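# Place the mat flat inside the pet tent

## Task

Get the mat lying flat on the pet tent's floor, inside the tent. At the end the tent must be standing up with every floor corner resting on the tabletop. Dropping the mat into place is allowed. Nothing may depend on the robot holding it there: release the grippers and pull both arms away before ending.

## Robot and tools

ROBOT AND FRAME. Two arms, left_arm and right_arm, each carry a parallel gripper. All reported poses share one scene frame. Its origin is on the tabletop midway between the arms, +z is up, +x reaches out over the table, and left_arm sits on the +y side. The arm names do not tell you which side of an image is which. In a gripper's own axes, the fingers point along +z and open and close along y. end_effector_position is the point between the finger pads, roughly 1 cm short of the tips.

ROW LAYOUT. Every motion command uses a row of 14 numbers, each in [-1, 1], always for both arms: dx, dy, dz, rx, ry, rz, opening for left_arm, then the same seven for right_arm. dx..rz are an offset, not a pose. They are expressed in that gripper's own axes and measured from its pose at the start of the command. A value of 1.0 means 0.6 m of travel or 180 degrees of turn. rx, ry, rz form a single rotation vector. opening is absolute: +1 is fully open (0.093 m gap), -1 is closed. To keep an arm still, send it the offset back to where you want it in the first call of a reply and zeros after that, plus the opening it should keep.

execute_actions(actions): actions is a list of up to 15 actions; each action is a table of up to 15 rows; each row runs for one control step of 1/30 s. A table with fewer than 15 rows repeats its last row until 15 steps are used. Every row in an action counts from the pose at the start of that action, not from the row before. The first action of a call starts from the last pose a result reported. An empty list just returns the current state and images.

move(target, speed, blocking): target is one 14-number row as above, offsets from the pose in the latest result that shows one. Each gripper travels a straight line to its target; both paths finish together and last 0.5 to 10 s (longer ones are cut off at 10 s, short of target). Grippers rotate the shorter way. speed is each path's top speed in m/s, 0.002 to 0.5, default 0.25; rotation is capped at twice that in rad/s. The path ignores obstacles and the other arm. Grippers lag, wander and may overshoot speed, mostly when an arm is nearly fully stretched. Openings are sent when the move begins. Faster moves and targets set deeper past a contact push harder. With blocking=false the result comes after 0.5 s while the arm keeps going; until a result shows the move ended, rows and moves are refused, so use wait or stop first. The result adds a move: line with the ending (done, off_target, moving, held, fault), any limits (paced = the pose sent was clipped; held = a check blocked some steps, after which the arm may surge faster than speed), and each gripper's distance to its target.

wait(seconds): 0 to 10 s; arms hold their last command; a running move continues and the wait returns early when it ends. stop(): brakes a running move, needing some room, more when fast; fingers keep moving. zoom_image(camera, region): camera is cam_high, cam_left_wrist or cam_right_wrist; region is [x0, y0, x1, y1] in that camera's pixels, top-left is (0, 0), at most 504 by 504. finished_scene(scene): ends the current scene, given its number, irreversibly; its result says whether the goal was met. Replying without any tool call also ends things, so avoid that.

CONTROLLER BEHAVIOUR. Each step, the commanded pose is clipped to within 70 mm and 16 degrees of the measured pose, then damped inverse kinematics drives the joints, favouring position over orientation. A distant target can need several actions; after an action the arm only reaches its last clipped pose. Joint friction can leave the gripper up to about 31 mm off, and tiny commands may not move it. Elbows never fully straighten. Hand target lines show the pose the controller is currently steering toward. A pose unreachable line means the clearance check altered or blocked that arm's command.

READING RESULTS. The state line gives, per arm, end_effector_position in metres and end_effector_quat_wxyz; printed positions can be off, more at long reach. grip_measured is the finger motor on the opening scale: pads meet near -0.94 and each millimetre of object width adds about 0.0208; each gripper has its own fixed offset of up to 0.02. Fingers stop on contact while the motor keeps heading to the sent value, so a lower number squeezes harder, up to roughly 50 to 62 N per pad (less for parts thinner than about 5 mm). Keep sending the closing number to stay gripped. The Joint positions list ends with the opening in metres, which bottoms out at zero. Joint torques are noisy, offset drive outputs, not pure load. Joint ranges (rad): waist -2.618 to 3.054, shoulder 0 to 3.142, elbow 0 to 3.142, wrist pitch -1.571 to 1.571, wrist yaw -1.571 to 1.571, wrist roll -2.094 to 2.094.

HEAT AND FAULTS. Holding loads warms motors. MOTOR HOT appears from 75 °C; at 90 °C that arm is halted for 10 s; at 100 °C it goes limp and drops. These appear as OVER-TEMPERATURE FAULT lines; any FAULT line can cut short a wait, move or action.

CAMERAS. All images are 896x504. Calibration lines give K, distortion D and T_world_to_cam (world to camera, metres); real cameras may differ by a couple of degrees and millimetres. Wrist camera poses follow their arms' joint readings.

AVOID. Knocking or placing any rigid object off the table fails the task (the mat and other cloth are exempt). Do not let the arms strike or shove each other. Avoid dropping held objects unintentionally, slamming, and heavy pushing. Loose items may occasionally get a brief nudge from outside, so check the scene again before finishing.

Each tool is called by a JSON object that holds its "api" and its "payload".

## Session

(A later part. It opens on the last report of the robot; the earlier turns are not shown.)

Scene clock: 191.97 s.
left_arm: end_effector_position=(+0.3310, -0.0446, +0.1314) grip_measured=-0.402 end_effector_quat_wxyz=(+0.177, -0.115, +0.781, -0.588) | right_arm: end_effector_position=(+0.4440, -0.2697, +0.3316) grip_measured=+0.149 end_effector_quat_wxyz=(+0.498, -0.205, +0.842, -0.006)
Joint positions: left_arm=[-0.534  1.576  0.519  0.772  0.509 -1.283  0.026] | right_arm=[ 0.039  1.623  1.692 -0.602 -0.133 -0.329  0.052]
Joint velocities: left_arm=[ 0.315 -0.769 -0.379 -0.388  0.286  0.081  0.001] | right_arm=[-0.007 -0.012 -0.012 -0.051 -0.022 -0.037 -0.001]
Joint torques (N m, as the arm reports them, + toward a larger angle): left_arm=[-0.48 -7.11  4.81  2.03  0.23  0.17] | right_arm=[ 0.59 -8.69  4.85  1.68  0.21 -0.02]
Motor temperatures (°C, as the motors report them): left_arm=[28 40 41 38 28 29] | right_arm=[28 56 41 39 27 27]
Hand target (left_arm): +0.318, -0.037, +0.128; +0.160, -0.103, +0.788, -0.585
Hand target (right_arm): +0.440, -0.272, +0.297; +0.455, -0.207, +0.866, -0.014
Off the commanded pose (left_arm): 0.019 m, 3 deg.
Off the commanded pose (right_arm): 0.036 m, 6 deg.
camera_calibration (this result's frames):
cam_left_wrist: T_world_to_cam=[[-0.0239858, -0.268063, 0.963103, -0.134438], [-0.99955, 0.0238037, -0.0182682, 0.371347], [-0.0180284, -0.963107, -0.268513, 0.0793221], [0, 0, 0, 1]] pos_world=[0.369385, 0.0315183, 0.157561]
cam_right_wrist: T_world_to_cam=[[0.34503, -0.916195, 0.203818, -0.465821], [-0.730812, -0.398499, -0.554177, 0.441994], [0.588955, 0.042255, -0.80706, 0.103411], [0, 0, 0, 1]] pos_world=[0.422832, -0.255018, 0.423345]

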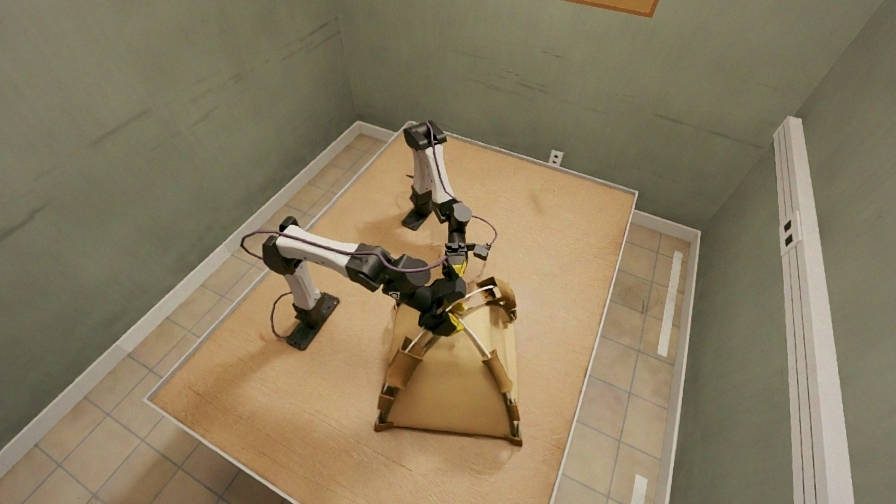

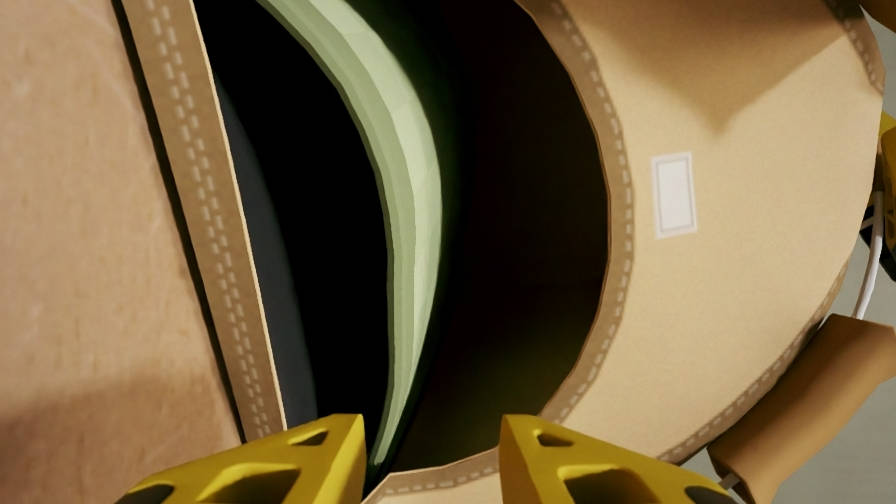

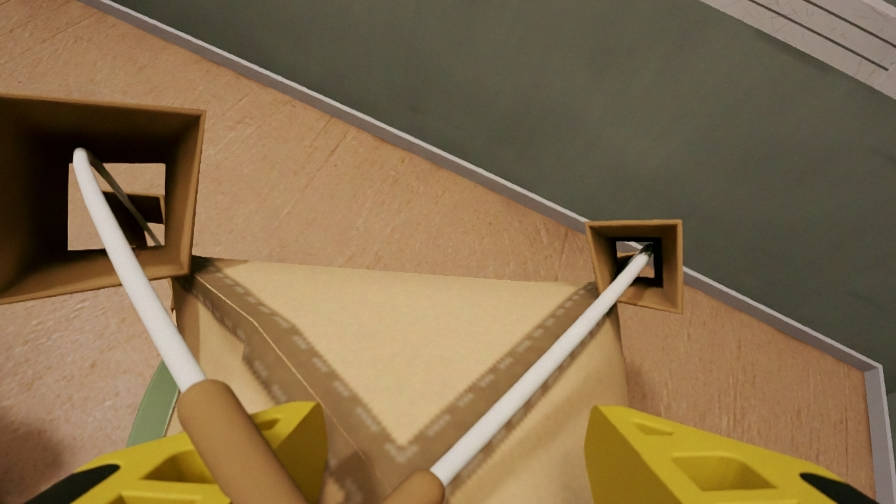

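{"api": "execute_actions", "payload": {"actions": []}}

Scene clock: 192.23 s.
left_arm: end_effector_position=(+0.3246, -0.0399, +0.1338) grip_measured=-0.402 end_effector_quat_wxyz=(+0.168, -0.107, +0.783, -0.589) | right_arm: end_effector_position=(+0.4440, -0.2697, +0.3316) grip_measured=+0.149 end_effector_quat_wxyz=(+0.498, -0.205, +0.842, -0.006)
Joint positions: left_arm=[-0.52   1.54   0.506  0.737  0.546 -1.27   0.026] | right_arm=[ 0.039  1.623  1.692 -0.602 -0.133 -0.329  0.052]
Joint velocities: left_arm=[ 0.002 -0.002 -0.002 -0.051  0.125  0.022 -0.   ] | right_arm=[ 0.007 -0.007  0.012 -0.066 -0.007 -0.022  0.   ]
Joint torques (N m, as the arm reports them, + toward a larger angle): left_arm=[ 0.01 -7.71  4.3   2.02  0.22  0.16] | right_arm=[ 0.56 -8.67  4.83  1.68  0.2   0.  ]
Motor temperatures (°C, as the motors report them): left_arm=[28 40 41 38 28 29] | right_arm=[28 56 41 39 27 27]
Hand target (left_arm): +0.318, -0.037, +0.128; +0.159, -0.103, +0.789, -0.585
Hand target (right_arm): +0.440, -0.272, +0.297; +0.455, -0.207, +0.866, -0.014
Off the commanded pose (left_arm): 0.013 m, 2 deg.
Off the commanded pose (right_arm): 0.036 m, 6 deg.
camera_calibration (this result's frames):
cam_left_wrist: T_world_to_cam=[[-0.0271356, -0.270246, 0.962409, -0.134606], [-0.998702, 0.0488397, -0.0144446, 0.365044], [-0.0431001, -0.961552, -0.27122, 0.0929082], [0, 0, 0, 1]] pos_world=[0.364922, 0.0351307, 0.160017]
cam_right_wrist: T_world_to_cam=[[0.34503, -0.916195, 0.203818, -0.465821], [-0.730812, -0.398499, -0.554177, 0.441994], [0.588955, 0.042255, -0.80706, 0.103411], [0, 0, 0, 1]] pos_world=[0.422832, -0.255018, 0.423345]

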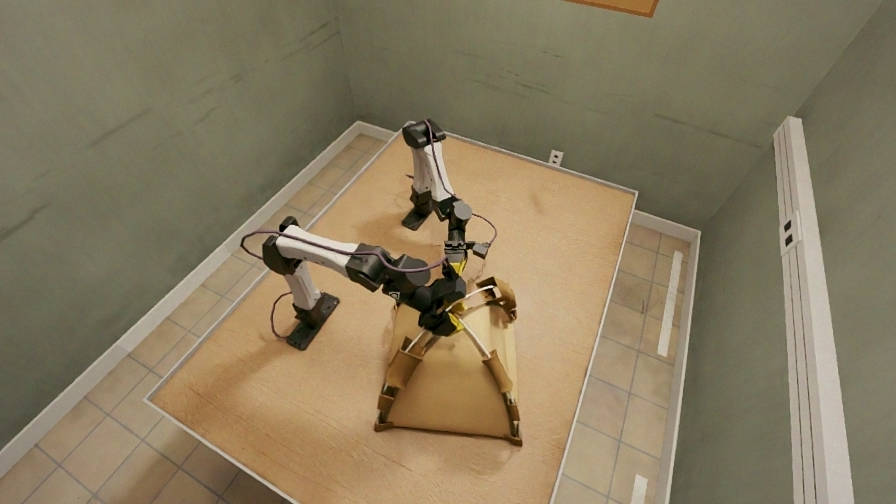

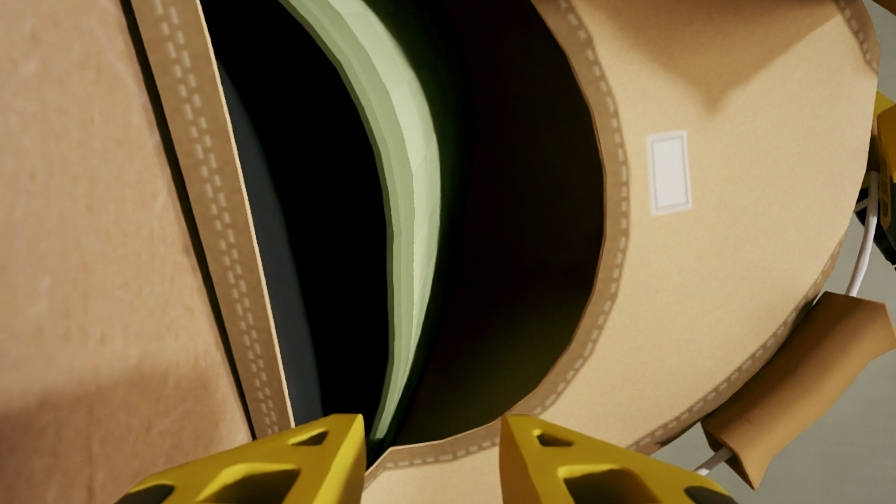

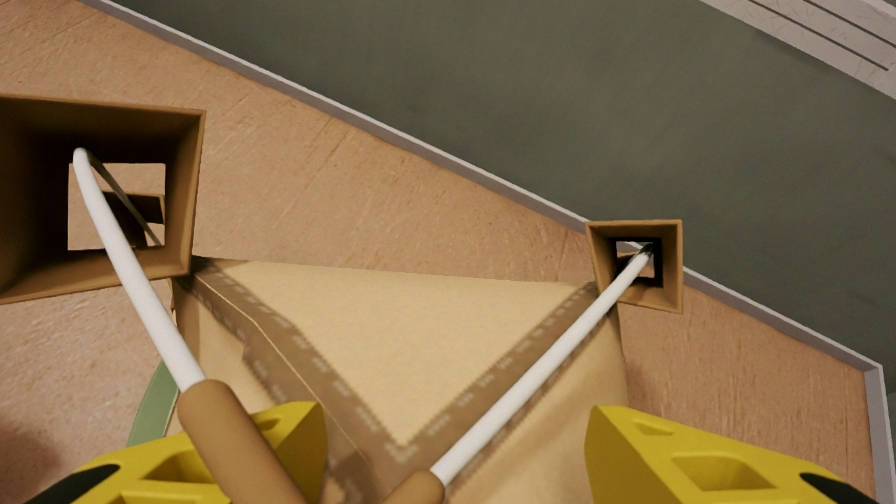

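{"api": "zoom_image", "payload": {"camera": "cam_left_wrist", "region": [200, 250, 620, 504]}}

Region (200, 250, 620, 504) of cam_left_wrist's 896x504 image, scaled by 1.200, with more detail than that image has; it fills the top 305 rows of this view, and the rest is white.

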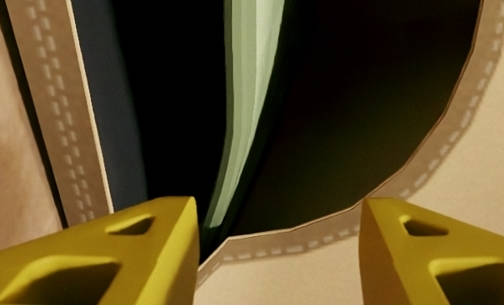

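{"api": "move", "payload": {"target": [-0.009,-0.038,0.11,-0.0176,0.07,0.464,0.5,0.05,0.015,0.024,-0.005,0.03,0,0.15], "speed": 0.5}}

Scene clock: 200.50 s.
left_arm: end_effector_position=(+0.3520, -0.0979, +0.1357) grip_measured=+0.498 end_effector_quat_wxyz=(+0.430, +0.491, +0.686, -0.320) | right_arm: end_effector_position=(+0.4437, -0.2701, +0.3328) grip_measured=+0.149 end_effector_quat_wxyz=(+0.500, -0.206, +0.841, -0.009)
Joint positions: left_arm=[-0.597  1.7    0.911  0.275  0.531  0.26   0.069] | right_arm=[ 0.039  1.62   1.689 -0.597 -0.13  -0.333  0.052]
Joint velocities: left_arm=[-0.002 -0.017 -0.007 -0.022  0.037 -0.051 -0.   ] | right_arm=[-0.017 -0.002  0.012 -0.007 -0.037  0.037 -0.   ]
Joint torques (N m, as the arm reports them, + toward a larger angle): left_arm=[-0.78 -8.07  8.15  1.91  0.07  0.1 ] | right_arm=[ 0.7  -8.41  5.09  1.64  0.09  0.03]
Motor temperatures (°C, as the motors report them): left_arm=[28 40 41 38 28 29] | right_arm=[28 56 41 40 27 27]
Hand target (left_arm): +0.356, -0.103, +0.138; +0.435, +0.495, +0.683, -0.316
Hand target (right_arm): +0.440, -0.270, +0.298; +0.457, -0.209, +0.865, -0.010
Off the commanded pose (left_arm): 0.007 m, 1 deg.
Off the commanded pose (right_arm): 0.036 m, 6 deg.
move: off_target (right_arm)
camera_calibration (this result's frames):
cam_left_wrist: T_world_to_cam=[[-0.951527, -0.306045, 0.0305474, 0.296953], [-0.254631, 0.728161, -0.636353, 0.284278], [0.172509, -0.613285, -0.770793, 0.0649011], [0, 0, 0, 1]] pos_world=[0.343749, -0.076316, 0.221855]
cam_right_wrist: T_world_to_cam=[[0.343636, -0.915327, 0.20998, -0.467592], [-0.727643, -0.400869, -0.556633, 0.441031], [0.593676, 0.0384883, -0.803784, 0.100292], [0, 0, 0, 1]] pos_world=[0.422053, -0.255064, 0.424291]

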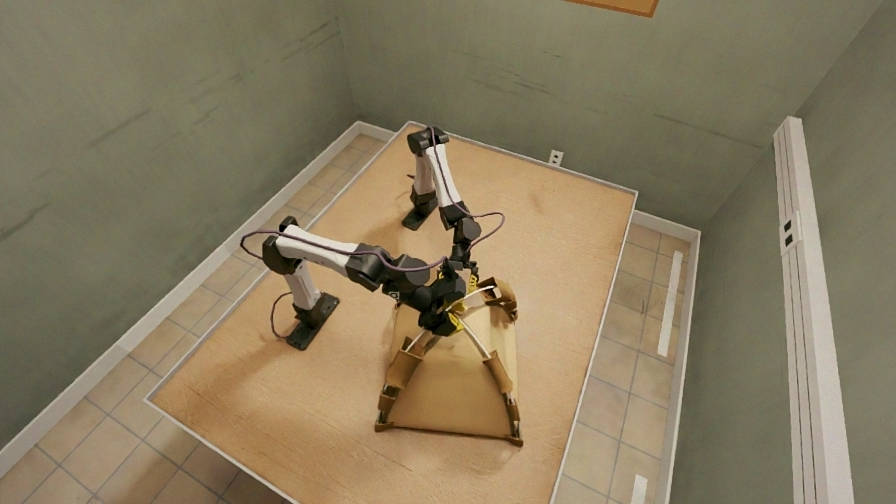

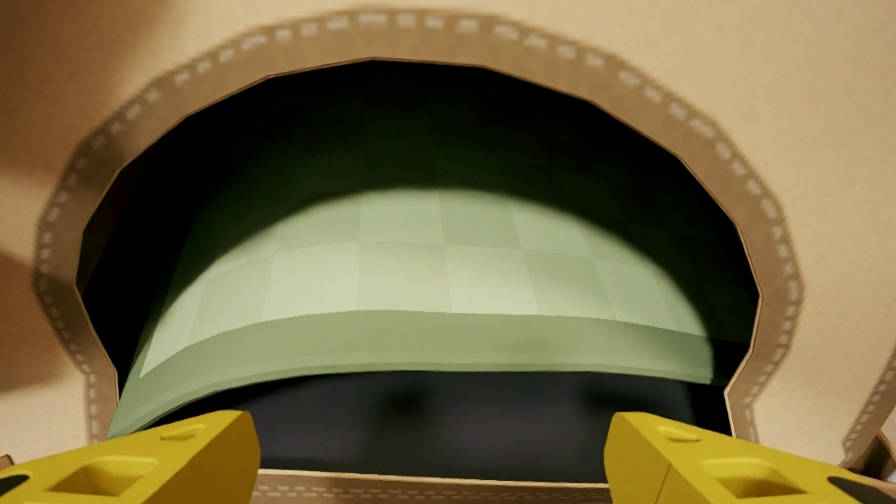

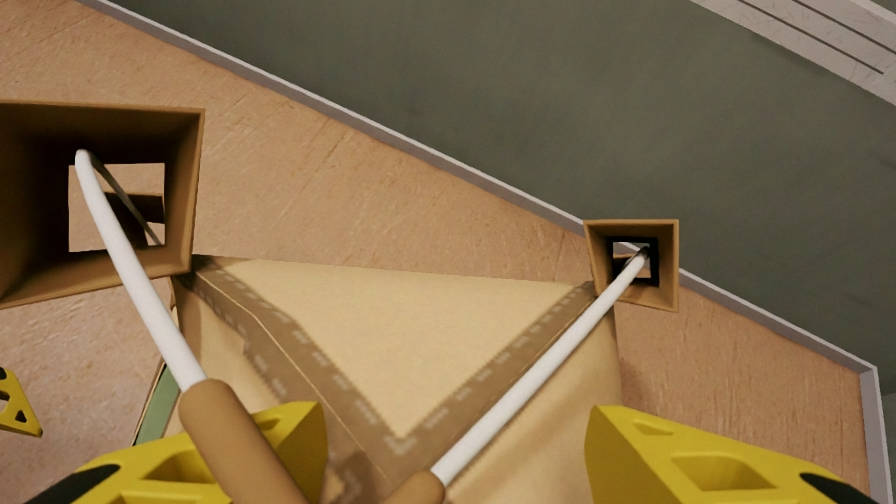

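{"api": "execute_actions", "payload": {"actions": [[[0,0.006,0.012,0,0,0,0.5,0.05,0.015,0.024,-0.005,0.03,0,0.15],[0,0.012,0.024,0,0,0,0.5,0.05,0.015,0.024,-0.005,0.03,0,0.15],[0,0.018,0.036,0,0,0,0.5,0.05,0.015,0.024,-0.005,0.03,0,0.15],[0.001,0.024,0.048,0,0,0,0.5,0.05,0.015,0.024,-0.005,0.03,0,0.15],[0.001,0.03,0.06,0,0,0,0.5,0.05,0.015,0.024,-0.005,0.03,0,0.15],[0.002,0.036,0.072,0,0,0,0.5,0.05,0.015,0.024,-0.005,0.03,0,0.15],[0.002,0.042,0.084,0,0,0,0.5,0.05,0.015,0.024,-0.005,0.03,0,0.15],[0.003,0.048,0.096,0,0,0,0.5,0.05,0.015,0.024,-0.005,0.03,0,0.15],[0.003,0.054,0.108,0,0,0,0.5,0.05,0.015,0.024,-0.005,0.03,0,0.15],[0.004,0.06,0.12,0,0,0,0.5,0.05,0.015,0.024,-0.005,0.03,0,0.15],[0.004,0.065,0.132,0,0,0,0.5,0.05,0.015,0.024,-0.005,0.03,0,0.15],[0.004,0.068,0.142,0,0,0,0.5,0.05,0.015,0.024,-0.005,0.03,0,0.15],[0.004,0.07,0.15,0,0,0,0.5,0.05,0.015,0.024,-0.005,0.03,0,0.15]]]}}

Scene clock: 204.40 s.
left_arm: end_effector_position=(+0.4088, -0.1486, +0.0831) grip_measured=+0.498 end_effector_quat_wxyz=(+0.415, +0.493, +0.695, -0.320) | right_arm: end_effector_position=(+0.4439, -0.2703, +0.3329) grip_measured=+0.149 end_effector_quat_wxyz=(+0.501, -0.206, +0.841, -0.010)
Joint positions: left_arm=[-0.607  2.066  1.197  0.321  0.525  0.256  0.069] | right_arm=[ 0.039  1.62   1.689 -0.597 -0.129 -0.335  0.052]
Joint velocities: left_arm=[-0.071  0.315  0.295  0.081 -0.066  0.022 -0.001] | right_arm=[-0.007 -0.002 -0.007 -0.007 -0.007  0.051 -0.   ]
Joint torques (N m, as the arm reports them, + toward a larger angle): left_arm=[ -0.75 -13.06   7.6    2.01   0.13  -0.02] | right_arm=[ 0.69 -8.74  4.9   1.69  0.12  0.01]
Motor temperatures (°C, as the motors report them): left_arm=[28 40 41 38 28 29] | right_arm=[28 56 41 40 27 27]
Hand target (left_arm): +0.415, -0.159, +0.093; +0.430, +0.491, +0.686, -0.321
Hand target (right_arm): +0.440, -0.270, +0.299; +0.459, -0.210, +0.863, -0.013
Off the commanded pose (left_arm): 0.019 m, 2 deg.
Off the commanded pose (right_arm): 0.035 m, 6 deg.
camera_calibration (this result's frames):
cam_left_wrist: T_world_to_cam=[[-0.951534, -0.303423, 0.0501698, 0.335824], [-0.269227, 0.742975, -0.612785, 0.308428], [0.148658, -0.596593, -0.788656, -0.00288339], [0, 0, 0, 1]] pos_world=[0.403014, -0.128978, 0.169878]
cam_right_wrist: T_world_to_cam=[[0.343355, -0.914889, 0.212332, -0.468374], [-0.727009, -0.402028, -0.556625, 0.440534], [0.594614, 0.0367532, -0.803171, 0.0992521], [0, 0, 0, 1]] pos_world=[0.422074, -0.25505, 0.424379]

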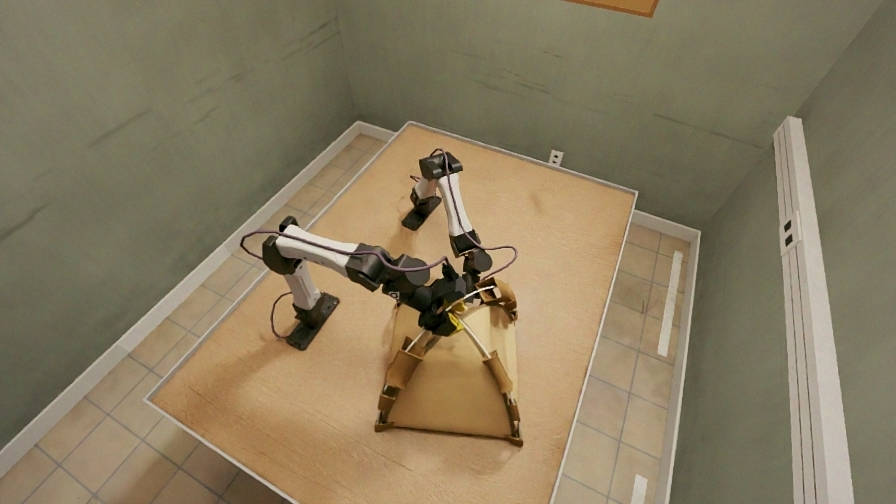

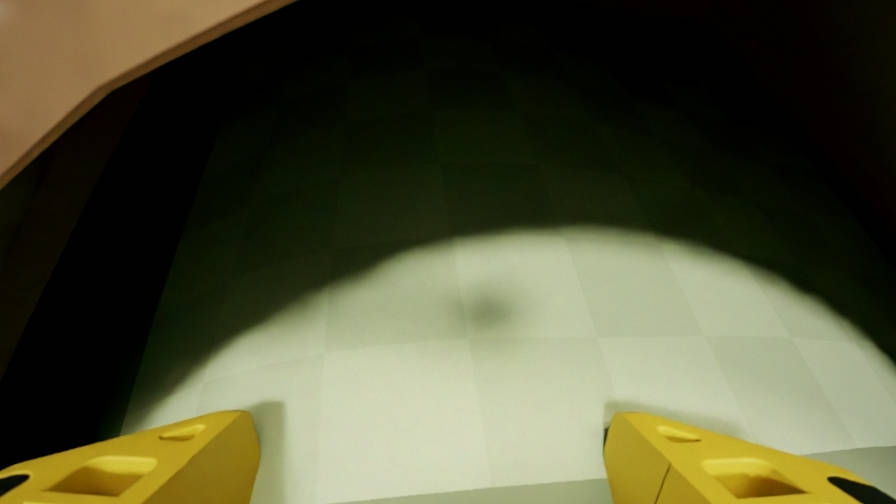

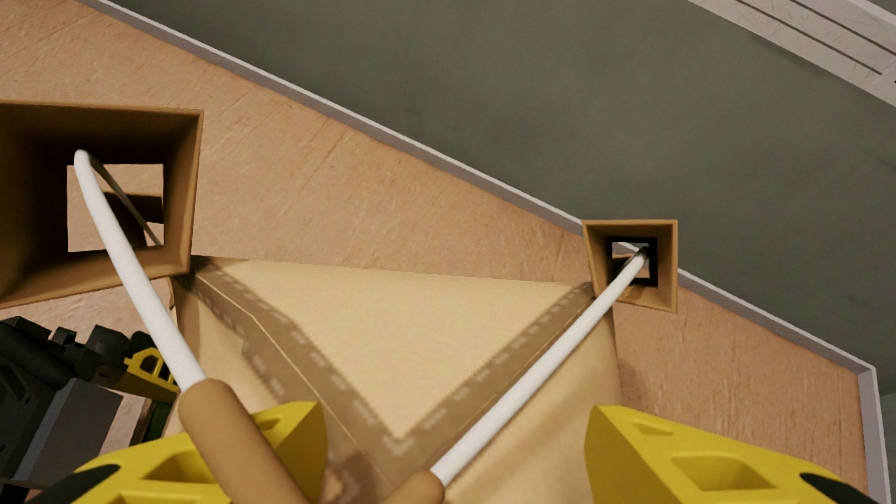

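{"api": "execute_actions", "payload": {"actions": [[[0.0,0,0.015,0,0,0,0.5,0.05,0.02,0.024,-0.01,0.03,0,0.15],[0.01,0,0.02,0,0,0,0.5,0.05,0.02,0.024,-0.01,0.03,0,0.15],[0.02,0,0.026,0,0,0,0.5,0.05,0.02,0.024,-0.01,0.03,0,0.15],[0.03,0,0.032,0.003,0,0,0.5,0.05,0.02,0.024,-0.01,0.03,0,0.15],[0.04,0,0.038,0.006,0,0,0.5,0.05,0.02,0.024,-0.01,0.03,0,0.15],[0.05,0,0.044,0.009,0,0,0.5,0.05,0.02,0.024,-0.01,0.03,0,0.15],[0.06,0,0.05,0.012,0,0,0.5,0.05,0.02,0.024,-0.01,0.03,0,0.15],[0.068,0,0.057,0.015,0,0,0.5,0.05,0.02,0.024,-0.01,0.03,0,0.15],[0.076,0,0.064,0.018,0,0,0.5,0.05,0.02,0.024,-0.01,0.03,0,0.15],[0.084,0,0.071,0.021,0,0,0.5,0.05,0.02,0.024,-0.01,0.03,0,0.15],[0.09,0,0.078,0.024,0,0,0.5,0.05,0.02,0.024,-0.01,0.03,0,0.15],[0.095,0,0.085,0.027,0,0,0.5,0.05,0.02,0.024,-0.01,0.03,0,0.15],[0.1,0,0.09,0.03,0,0,0.5,0.05,0.02,0.024,-0.01,0.03,0,0.15]]]}}

Scene clock: 206.03 s.
left_arm: end_effector_position=(+0.4166, -0.1686, +0.0300) grip_measured=+0.498 end_effector_quat_wxyz=(+0.422, +0.509, +0.667, -0.343) | right_arm: end_effector_position=(+0.4439, -0.2704, +0.3329) grip_measured=+0.149 end_effector_quat_wxyz=(+0.501, -0.207, +0.841, -0.010)
Joint positions: left_arm=[-0.61   2.279  1.249  0.517  0.588  0.273  0.069] | right_arm=[ 0.039  1.62   1.689 -0.597 -0.129 -0.336  0.052]
Joint velocities: left_arm=[-0.002  0.178  0.134  0.183  0.066 -0.022 -0.001] | right_arm=[ 0.007  0.002 -0.007 -0.007 -0.007 -0.022 -0.   ]
Joint torques (N m, as the arm reports them, + toward a larger angle): left_arm=[ -0.03 -10.47   6.13   1.32   0.28  -0.06] | right_arm=[ 0.83 -8.64  5.08  1.63 -0.02  0.01]
Motor temperatures (°C, as the motors report them): left_arm=[28 40 42 38 28 29] | right_arm=[28 56 41 40 27 27]
Hand target (left_arm): +0.411, -0.167, +0.005; +0.392, +0.511, +0.679, -0.353
Hand target (right_arm): +0.439, -0.268, +0.299; +0.457, -0.214, +0.863, -0.007
Off the commanded pose (left_arm): 0.025 m, 4 deg.
Off the commanded pose (right_arm): 0.035 m, 6 deg.
camera_calibration (this result's frames):
cam_left_wrist: T_world_to_cam=[[-0.970115, -0.239261, 0.0403896, 0.358659], [-0.207438, 0.731423, -0.649608, 0.266223], [0.125884, -0.638573, -0.759196, -0.0563295], [0, 0, 0, 1]] pos_world=[0.410256, -0.144879, 0.11569]
cam_right_wrist: T_world_to_cam=[[0.343685, -0.914425, 0.213791, -0.468941], [-0.726666, -0.403166, -0.556249, 0.43993], [0.594842, 0.0358195, -0.803044, 0.0988483], [0, 0, 0, 1]] pos_world=[0.422051, -0.254987, 0.424346]

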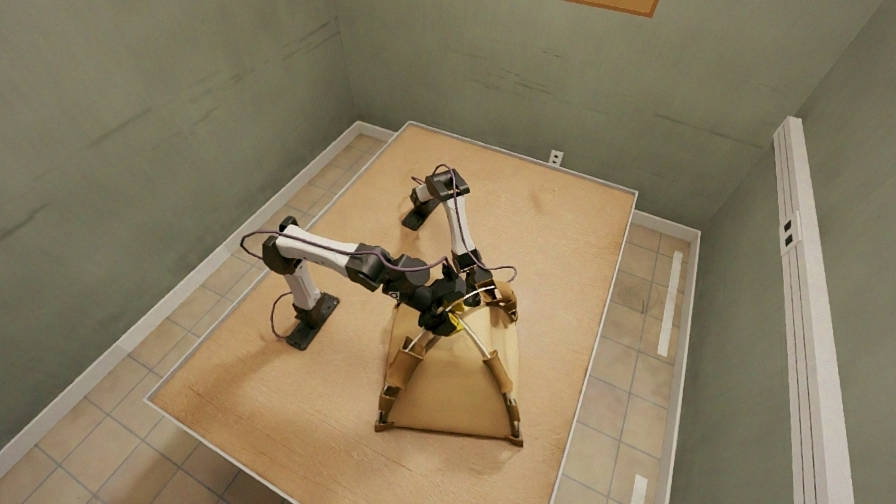

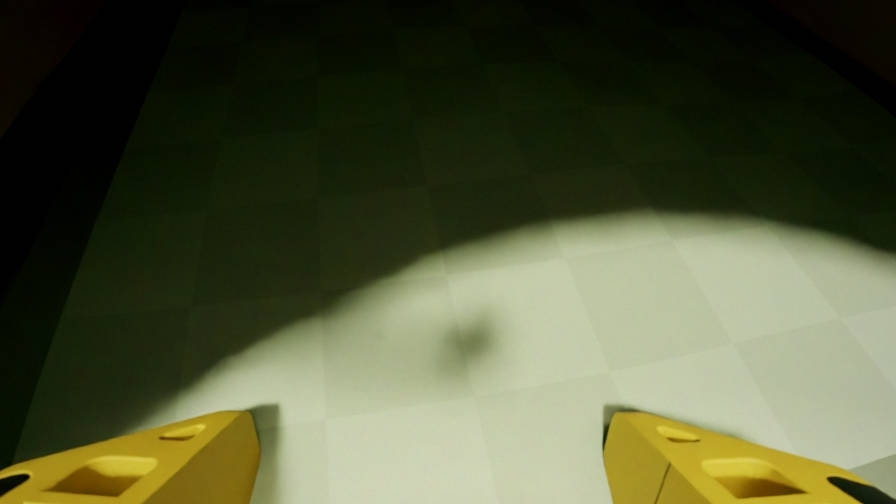

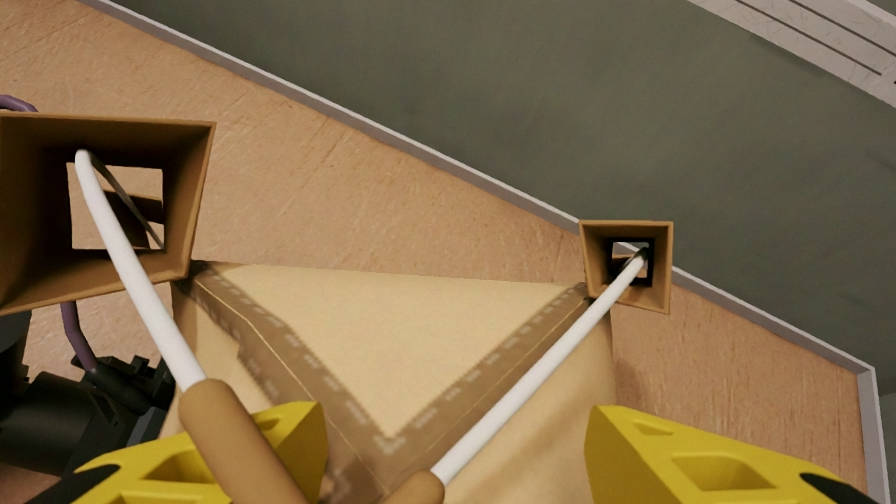

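{"api": "execute_actions", "payload": {"actions": [[[0.01,0,0,0,0,0,0.5,0.05,0.015,0.024,-0.005,0.03,0,0.15],[-0.01,-0.003,-0.008,0,0,0,0.5,0.05,0.015,0.024,-0.005,0.03,0,0.15],[-0.025,-0.008,-0.018,-0.003,0,0,0.5,0.05,0.015,0.024,-0.005,0.03,0,0.15],[-0.04,-0.014,-0.03,-0.006,0,0,0.5,0.05,0.015,0.024,-0.005,0.03,0,0.15],[-0.05,-0.02,-0.045,-0.009,0,0,0.5,0.05,0.015,0.024,-0.005,0.03,0,0.15],[-0.058,-0.027,-0.06,-0.012,0,0,0.5,0.05,0.015,0.024,-0.005,0.03,0,0.15],[-0.065,-0.034,-0.075,-0.015,0.003,0,0.5,0.05,0.015,0.024,-0.005,0.03,0,0.15],[-0.072,-0.041,-0.09,-0.018,0.006,0,0.5,0.05,0.015,0.024,-0.005,0.03,0,0.15],[-0.078,-0.048,-0.105,-0.02,0.009,0,0.5,0.05,0.015,0.024,-0.005,0.03,0,0.15],[-0.084,-0.055,-0.12,-0.022,0.012,0,0.5,0.05,0.015,0.024,-0.005,0.03,0,0.15],[-0.09,-0.062,-0.135,-0.024,0.015,0,0.5,0.05,0.015,0.024,-0.005,0.03,0,0.15],[-0.095,-0.069,-0.15,-0.025,0.018,0,0.5,0.05,0.015,0.024,-0.005,0.03,0,0.15],[-0.1,-0.075,-0.165,-0.025,0.02,0,0.5,0.05,0.015,0.024,-0.005,0.03,0,0.15],[-0.1,-0.08,-0.18,-0.025,0.02,0,0.5,0.05,0.015,0.024,-0.005,0.03,0,0.15]]]}}

{"api": "execute_actions", "payload": {"actions": []}}

Scene clock: 208.70 s.
left_arm: end_effector_position=(+0.3678, -0.1289, +0.1483) grip_measured=+0.499 end_effector_quat_wxyz=(+0.458, +0.502, +0.661, -0.320) | right_arm: end_effector_position=(+0.4441, -0.2708, +0.3330) grip_measured=+0.149 end_effector_quat_wxyz=(+0.501, -0.207, +0.840, -0.012)
Joint positions: left_arm=[-0.632  1.792  1.022  0.324  0.51   0.269  0.069] | right_arm=[ 0.039  1.62   1.689 -0.596 -0.126 -0.338  0.052]
Joint velocities: left_arm=[ 0.002 -1.048 -0.31  -0.505 -0.095 -0.022 -0.   ] | right_arm=[-0.027  0.017  0.007  0.007  0.007  0.007  0.   ]
Joint torques (N m, as the arm reports them, + toward a larger angle): left_arm=[-0.06 -8.83  5.15  1.75 -0.01  0.07] | right_arm=[ 0.65 -8.74  4.91  1.69  0.09  0.  ]
Motor temperatures (°C, as the motors report them): left_arm=[28 40 41 38 28 29] | right_arm=[28 56 41 40 27 27]
Hand target (left_arm): +0.356, -0.113, +0.131; +0.424, +0.502, +0.691, -0.303
Hand target (right_arm): +0.440, -0.270, +0.299; +0.459, -0.211, +0.863, -0.014
Off the commanded pose (left_arm): 0.031 m, 6 deg.
Off the commanded pose (right_arm): 0.035 m, 5 deg.
camera_calibration (this result's frames):
cam_left_wrist: T_world_to_cam=[[-0.957982, -0.285828, -0.023954, 0.315117], [-0.195313, 0.711205, -0.675307, 0.30069], [0.210058, -0.642254, -0.737147, 0.030317], [0, 0, 0, 1]] pos_world=[0.354236, -0.104312, 0.232955]
cam_right_wrist: T_world_to_cam=[[0.341865, -0.914537, 0.216219, -0.469456], [-0.72677, -0.403156, -0.556121, 0.43996], [0.595763, 0.032977, -0.802483, 0.0974995], [0, 0, 0, 1]] pos_world=[0.422154, -0.255178, 0.424418]

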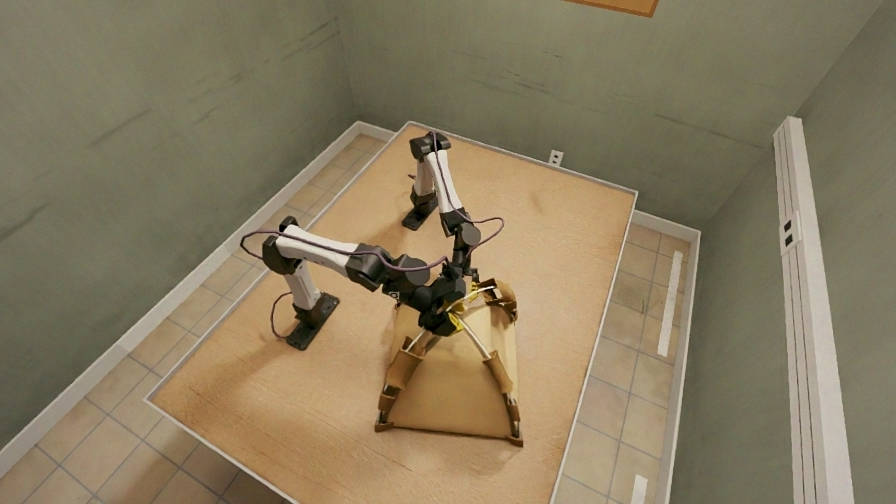

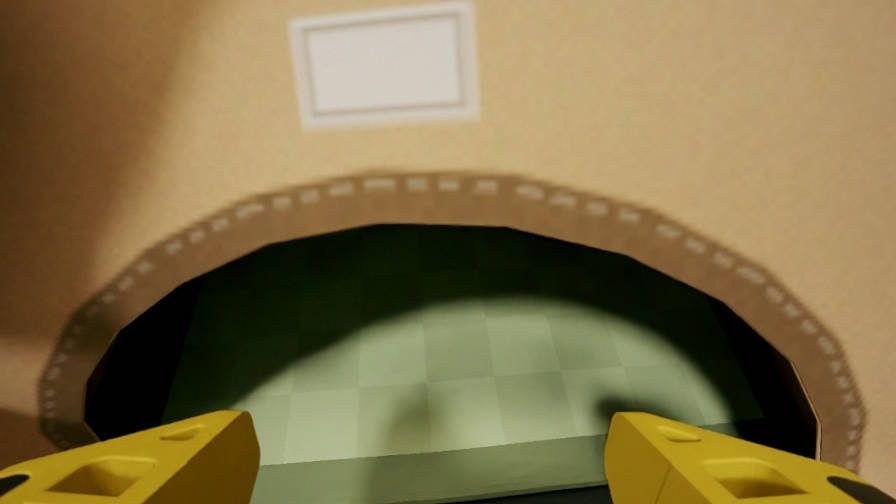

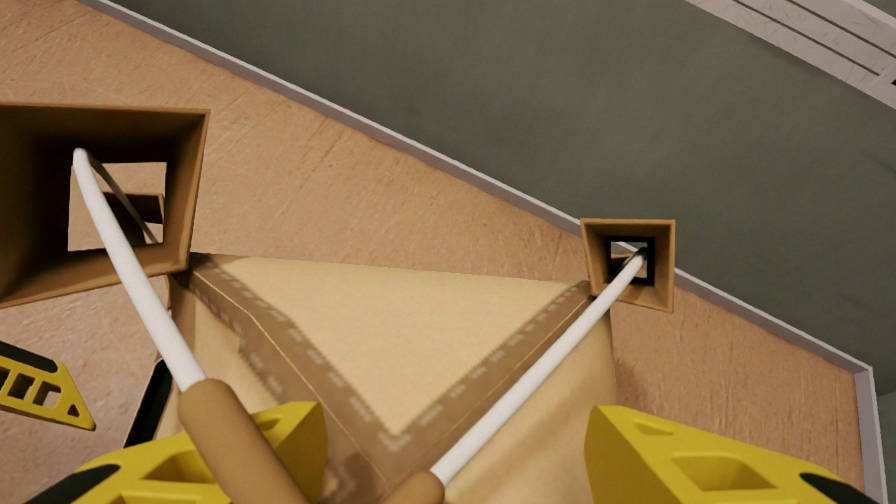

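Scene clock: 208.70 s.
left_arm: end_effector_position=(+0.3678, -0.1289, +0.1483) grip_measured=+0.499 end_effector_quat_wxyz=(+0.458, +0.502, +0.661, -0.320) | right_arm: end_effector_position=(+0.4441, -0.2708, +0.3330) grip_measured=+0.149 end_effector_quat_wxyz=(+0.501, -0.207, +0.840, -0.012)
Joint positions: left_arm=[-0.632  1.792  1.022  0.324  0.51   0.269  0.069] | right_arm=[ 0.039  1.62   1.689 -0.596 -0.126 -0.338  0.052]
Joint velocities: left_arm=[ 0.002 -1.048 -0.31  -0.505 -0.095 -0.022 -0.   ] | right_arm=[-0.027  0.017  0.007  0.007  0.007  0.007  0.   ]
Joint torques (N m, as the arm reports them, + toward a larger angle): left_arm=[-0.06 -8.83  5.15  1.75 -0.01  0.07] | right_arm=[ 0.65 -8.74  4.91  1.69  0.09  0.  ]
Motor temperatures (°C, as the motors report them): left_arm=[28 40 41 38 28 29] | right_arm=[28 56 41 40 27 27]
Hand target (left_arm): +0.356, -0.113, +0.131; +0.424, +0.502, +0.691, -0.303
Hand target (right_arm): +0.440, -0.270, +0.299; +0.459, -0.211, +0.863, -0.014
Off the commanded pose (left_arm): 0.031 m, 6 deg.
Off the commanded pose (right_arm): 0.035 m, 5 deg.
camera_calibration (this result's frames):
cam_left_wrist: T_world_to_cam=[[-0.957982, -0.285828, -0.023954, 0.315117], [-0.195313, 0.711205, -0.675307, 0.30069], [0.210058, -0.642254, -0.737147, 0.030317], [0, 0, 0, 1]] pos_world=[0.354236, -0.104312, 0.232955]
cam_right_wrist: T_world_to_cam=[[0.341865, -0.914537, 0.216219, -0.469456], [-0.72677, -0.403156, -0.556121, 0.43996], [0.595763, 0.032977, -0.802483, 0.0974995], [0, 0, 0, 1]] pos_world=[0.422154, -0.255178, 0.424418]

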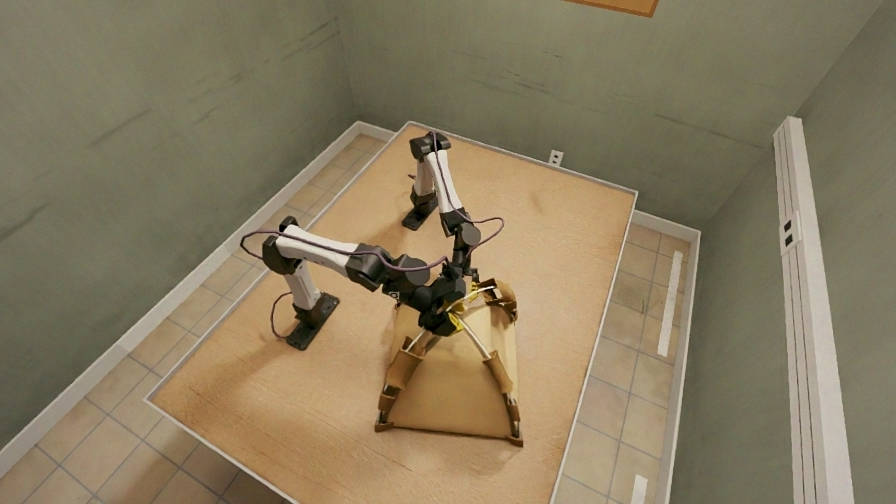

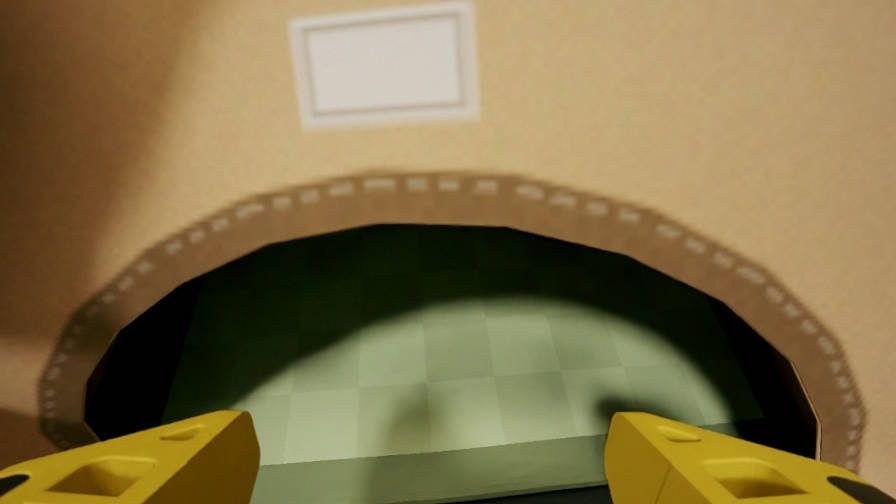

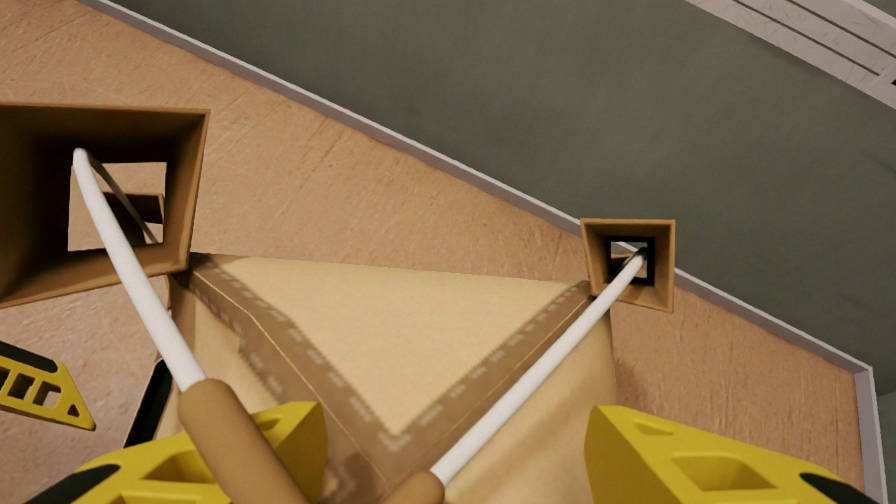

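{"api": "wait", "payload": {"seconds": 0}}

Scene clock: 208.97 s.
left_arm: end_effector_position=(+0.3594, -0.1188, +0.1489) grip_measured=+0.499 end_effector_quat_wxyz=(+0.443, +0.501, +0.675, -0.312) | right_arm: end_effector_position=(+0.4441, -0.2708, +0.3330) grip_measured=+0.149 end_effector_quat_wxyz=(+0.501, -0.207, +0.840, -0.012)
Joint positions: left_arm=[-0.632  1.739  1.     0.251  0.495  0.273  0.069] | right_arm=[ 0.039  1.62   1.689 -0.596 -0.126 -0.338  0.052]
Joint velocities: left_arm=[ 0.002 -0.007 -0.105 -0.198 -0.125 -0.007 -0.   ] | right_arm=[-0.002  0.002 -0.017 -0.022 -0.007 -0.007  0.   ]
Joint torques (N m, as the arm reports them, + toward a larger angle): left_arm=[-0.21 -9.38  5.61  2.    0.1   0.07] | right_arm=[ 0.65 -8.75  4.9   1.7   0.09  0.01]
Motor temperatures (°C, as the motors report them): left_arm=[28 40 41 38 28 29] | right_arm=[28 56 41 40 27 27]
Hand target (left_arm): +0.356, -0.113, +0.131; +0.423, +0.502, +0.691, -0.303
Hand target (right_arm): +0.440, -0.270, +0.299; +0.459, -0.211, +0.863, -0.014
Off the commanded pose (left_arm): 0.022 m, 4 deg.
Off the commanded pose (right_arm): 0.035 m, 5 deg.
camera_calibration (this result's frames):
cam_left_wrist: T_world_to_cam=[[-0.954867, -0.296846, -0.0105423, 0.30554], [-0.220057, 0.730809, -0.646137, 0.299117], [0.199508, -0.614656, -0.763148, 0.0498893], [0, 0, 0, 1]] pos_world=[0.34762, -0.0972346, 0.234565]
cam_right_wrist: T_world_to_cam=[[0.341865, -0.914537, 0.216219, -0.469456], [-0.72677, -0.403156, -0.556121, 0.43996], [0.595763, 0.032977, -0.802483, 0.0974995], [0, 0, 0, 1]] pos_world=[0.422154, -0.255178, 0.424418]

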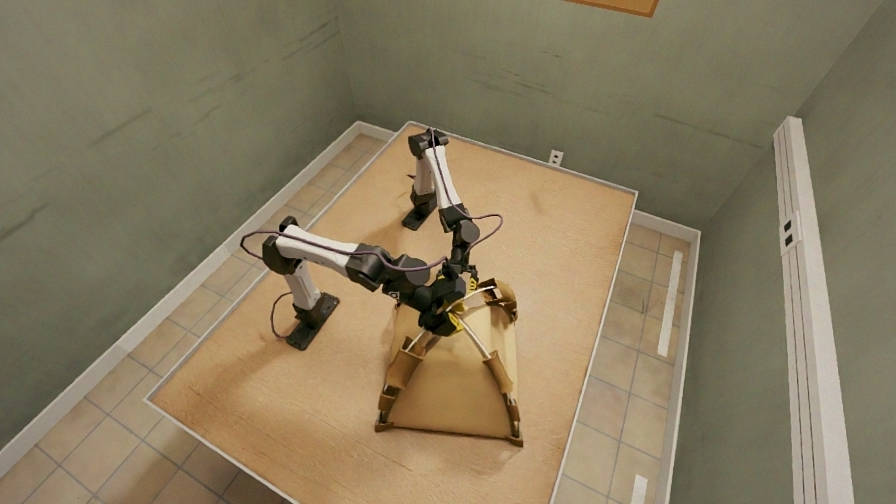

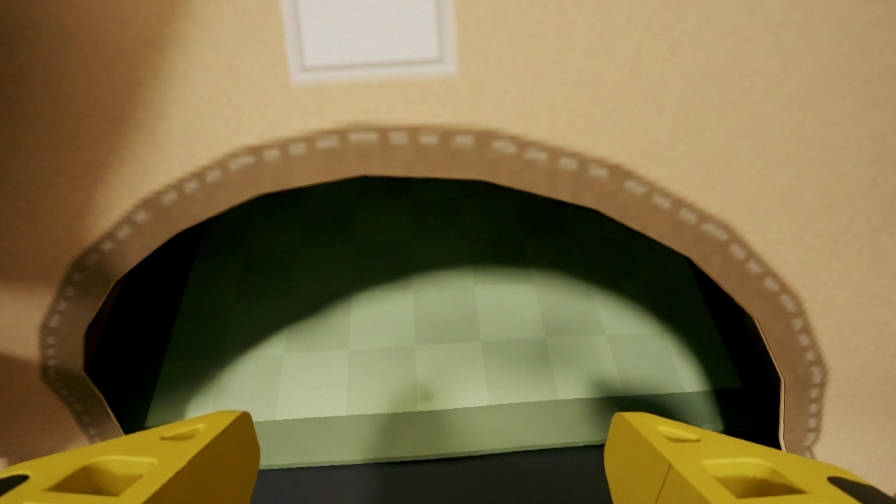

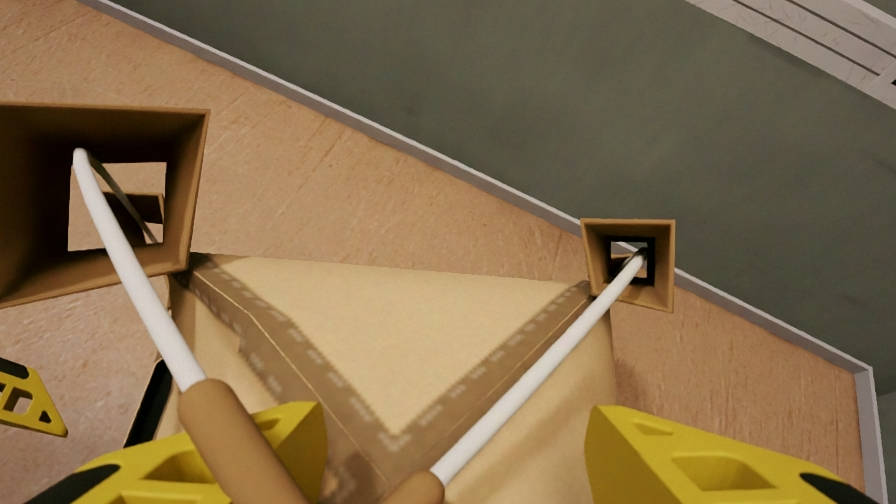

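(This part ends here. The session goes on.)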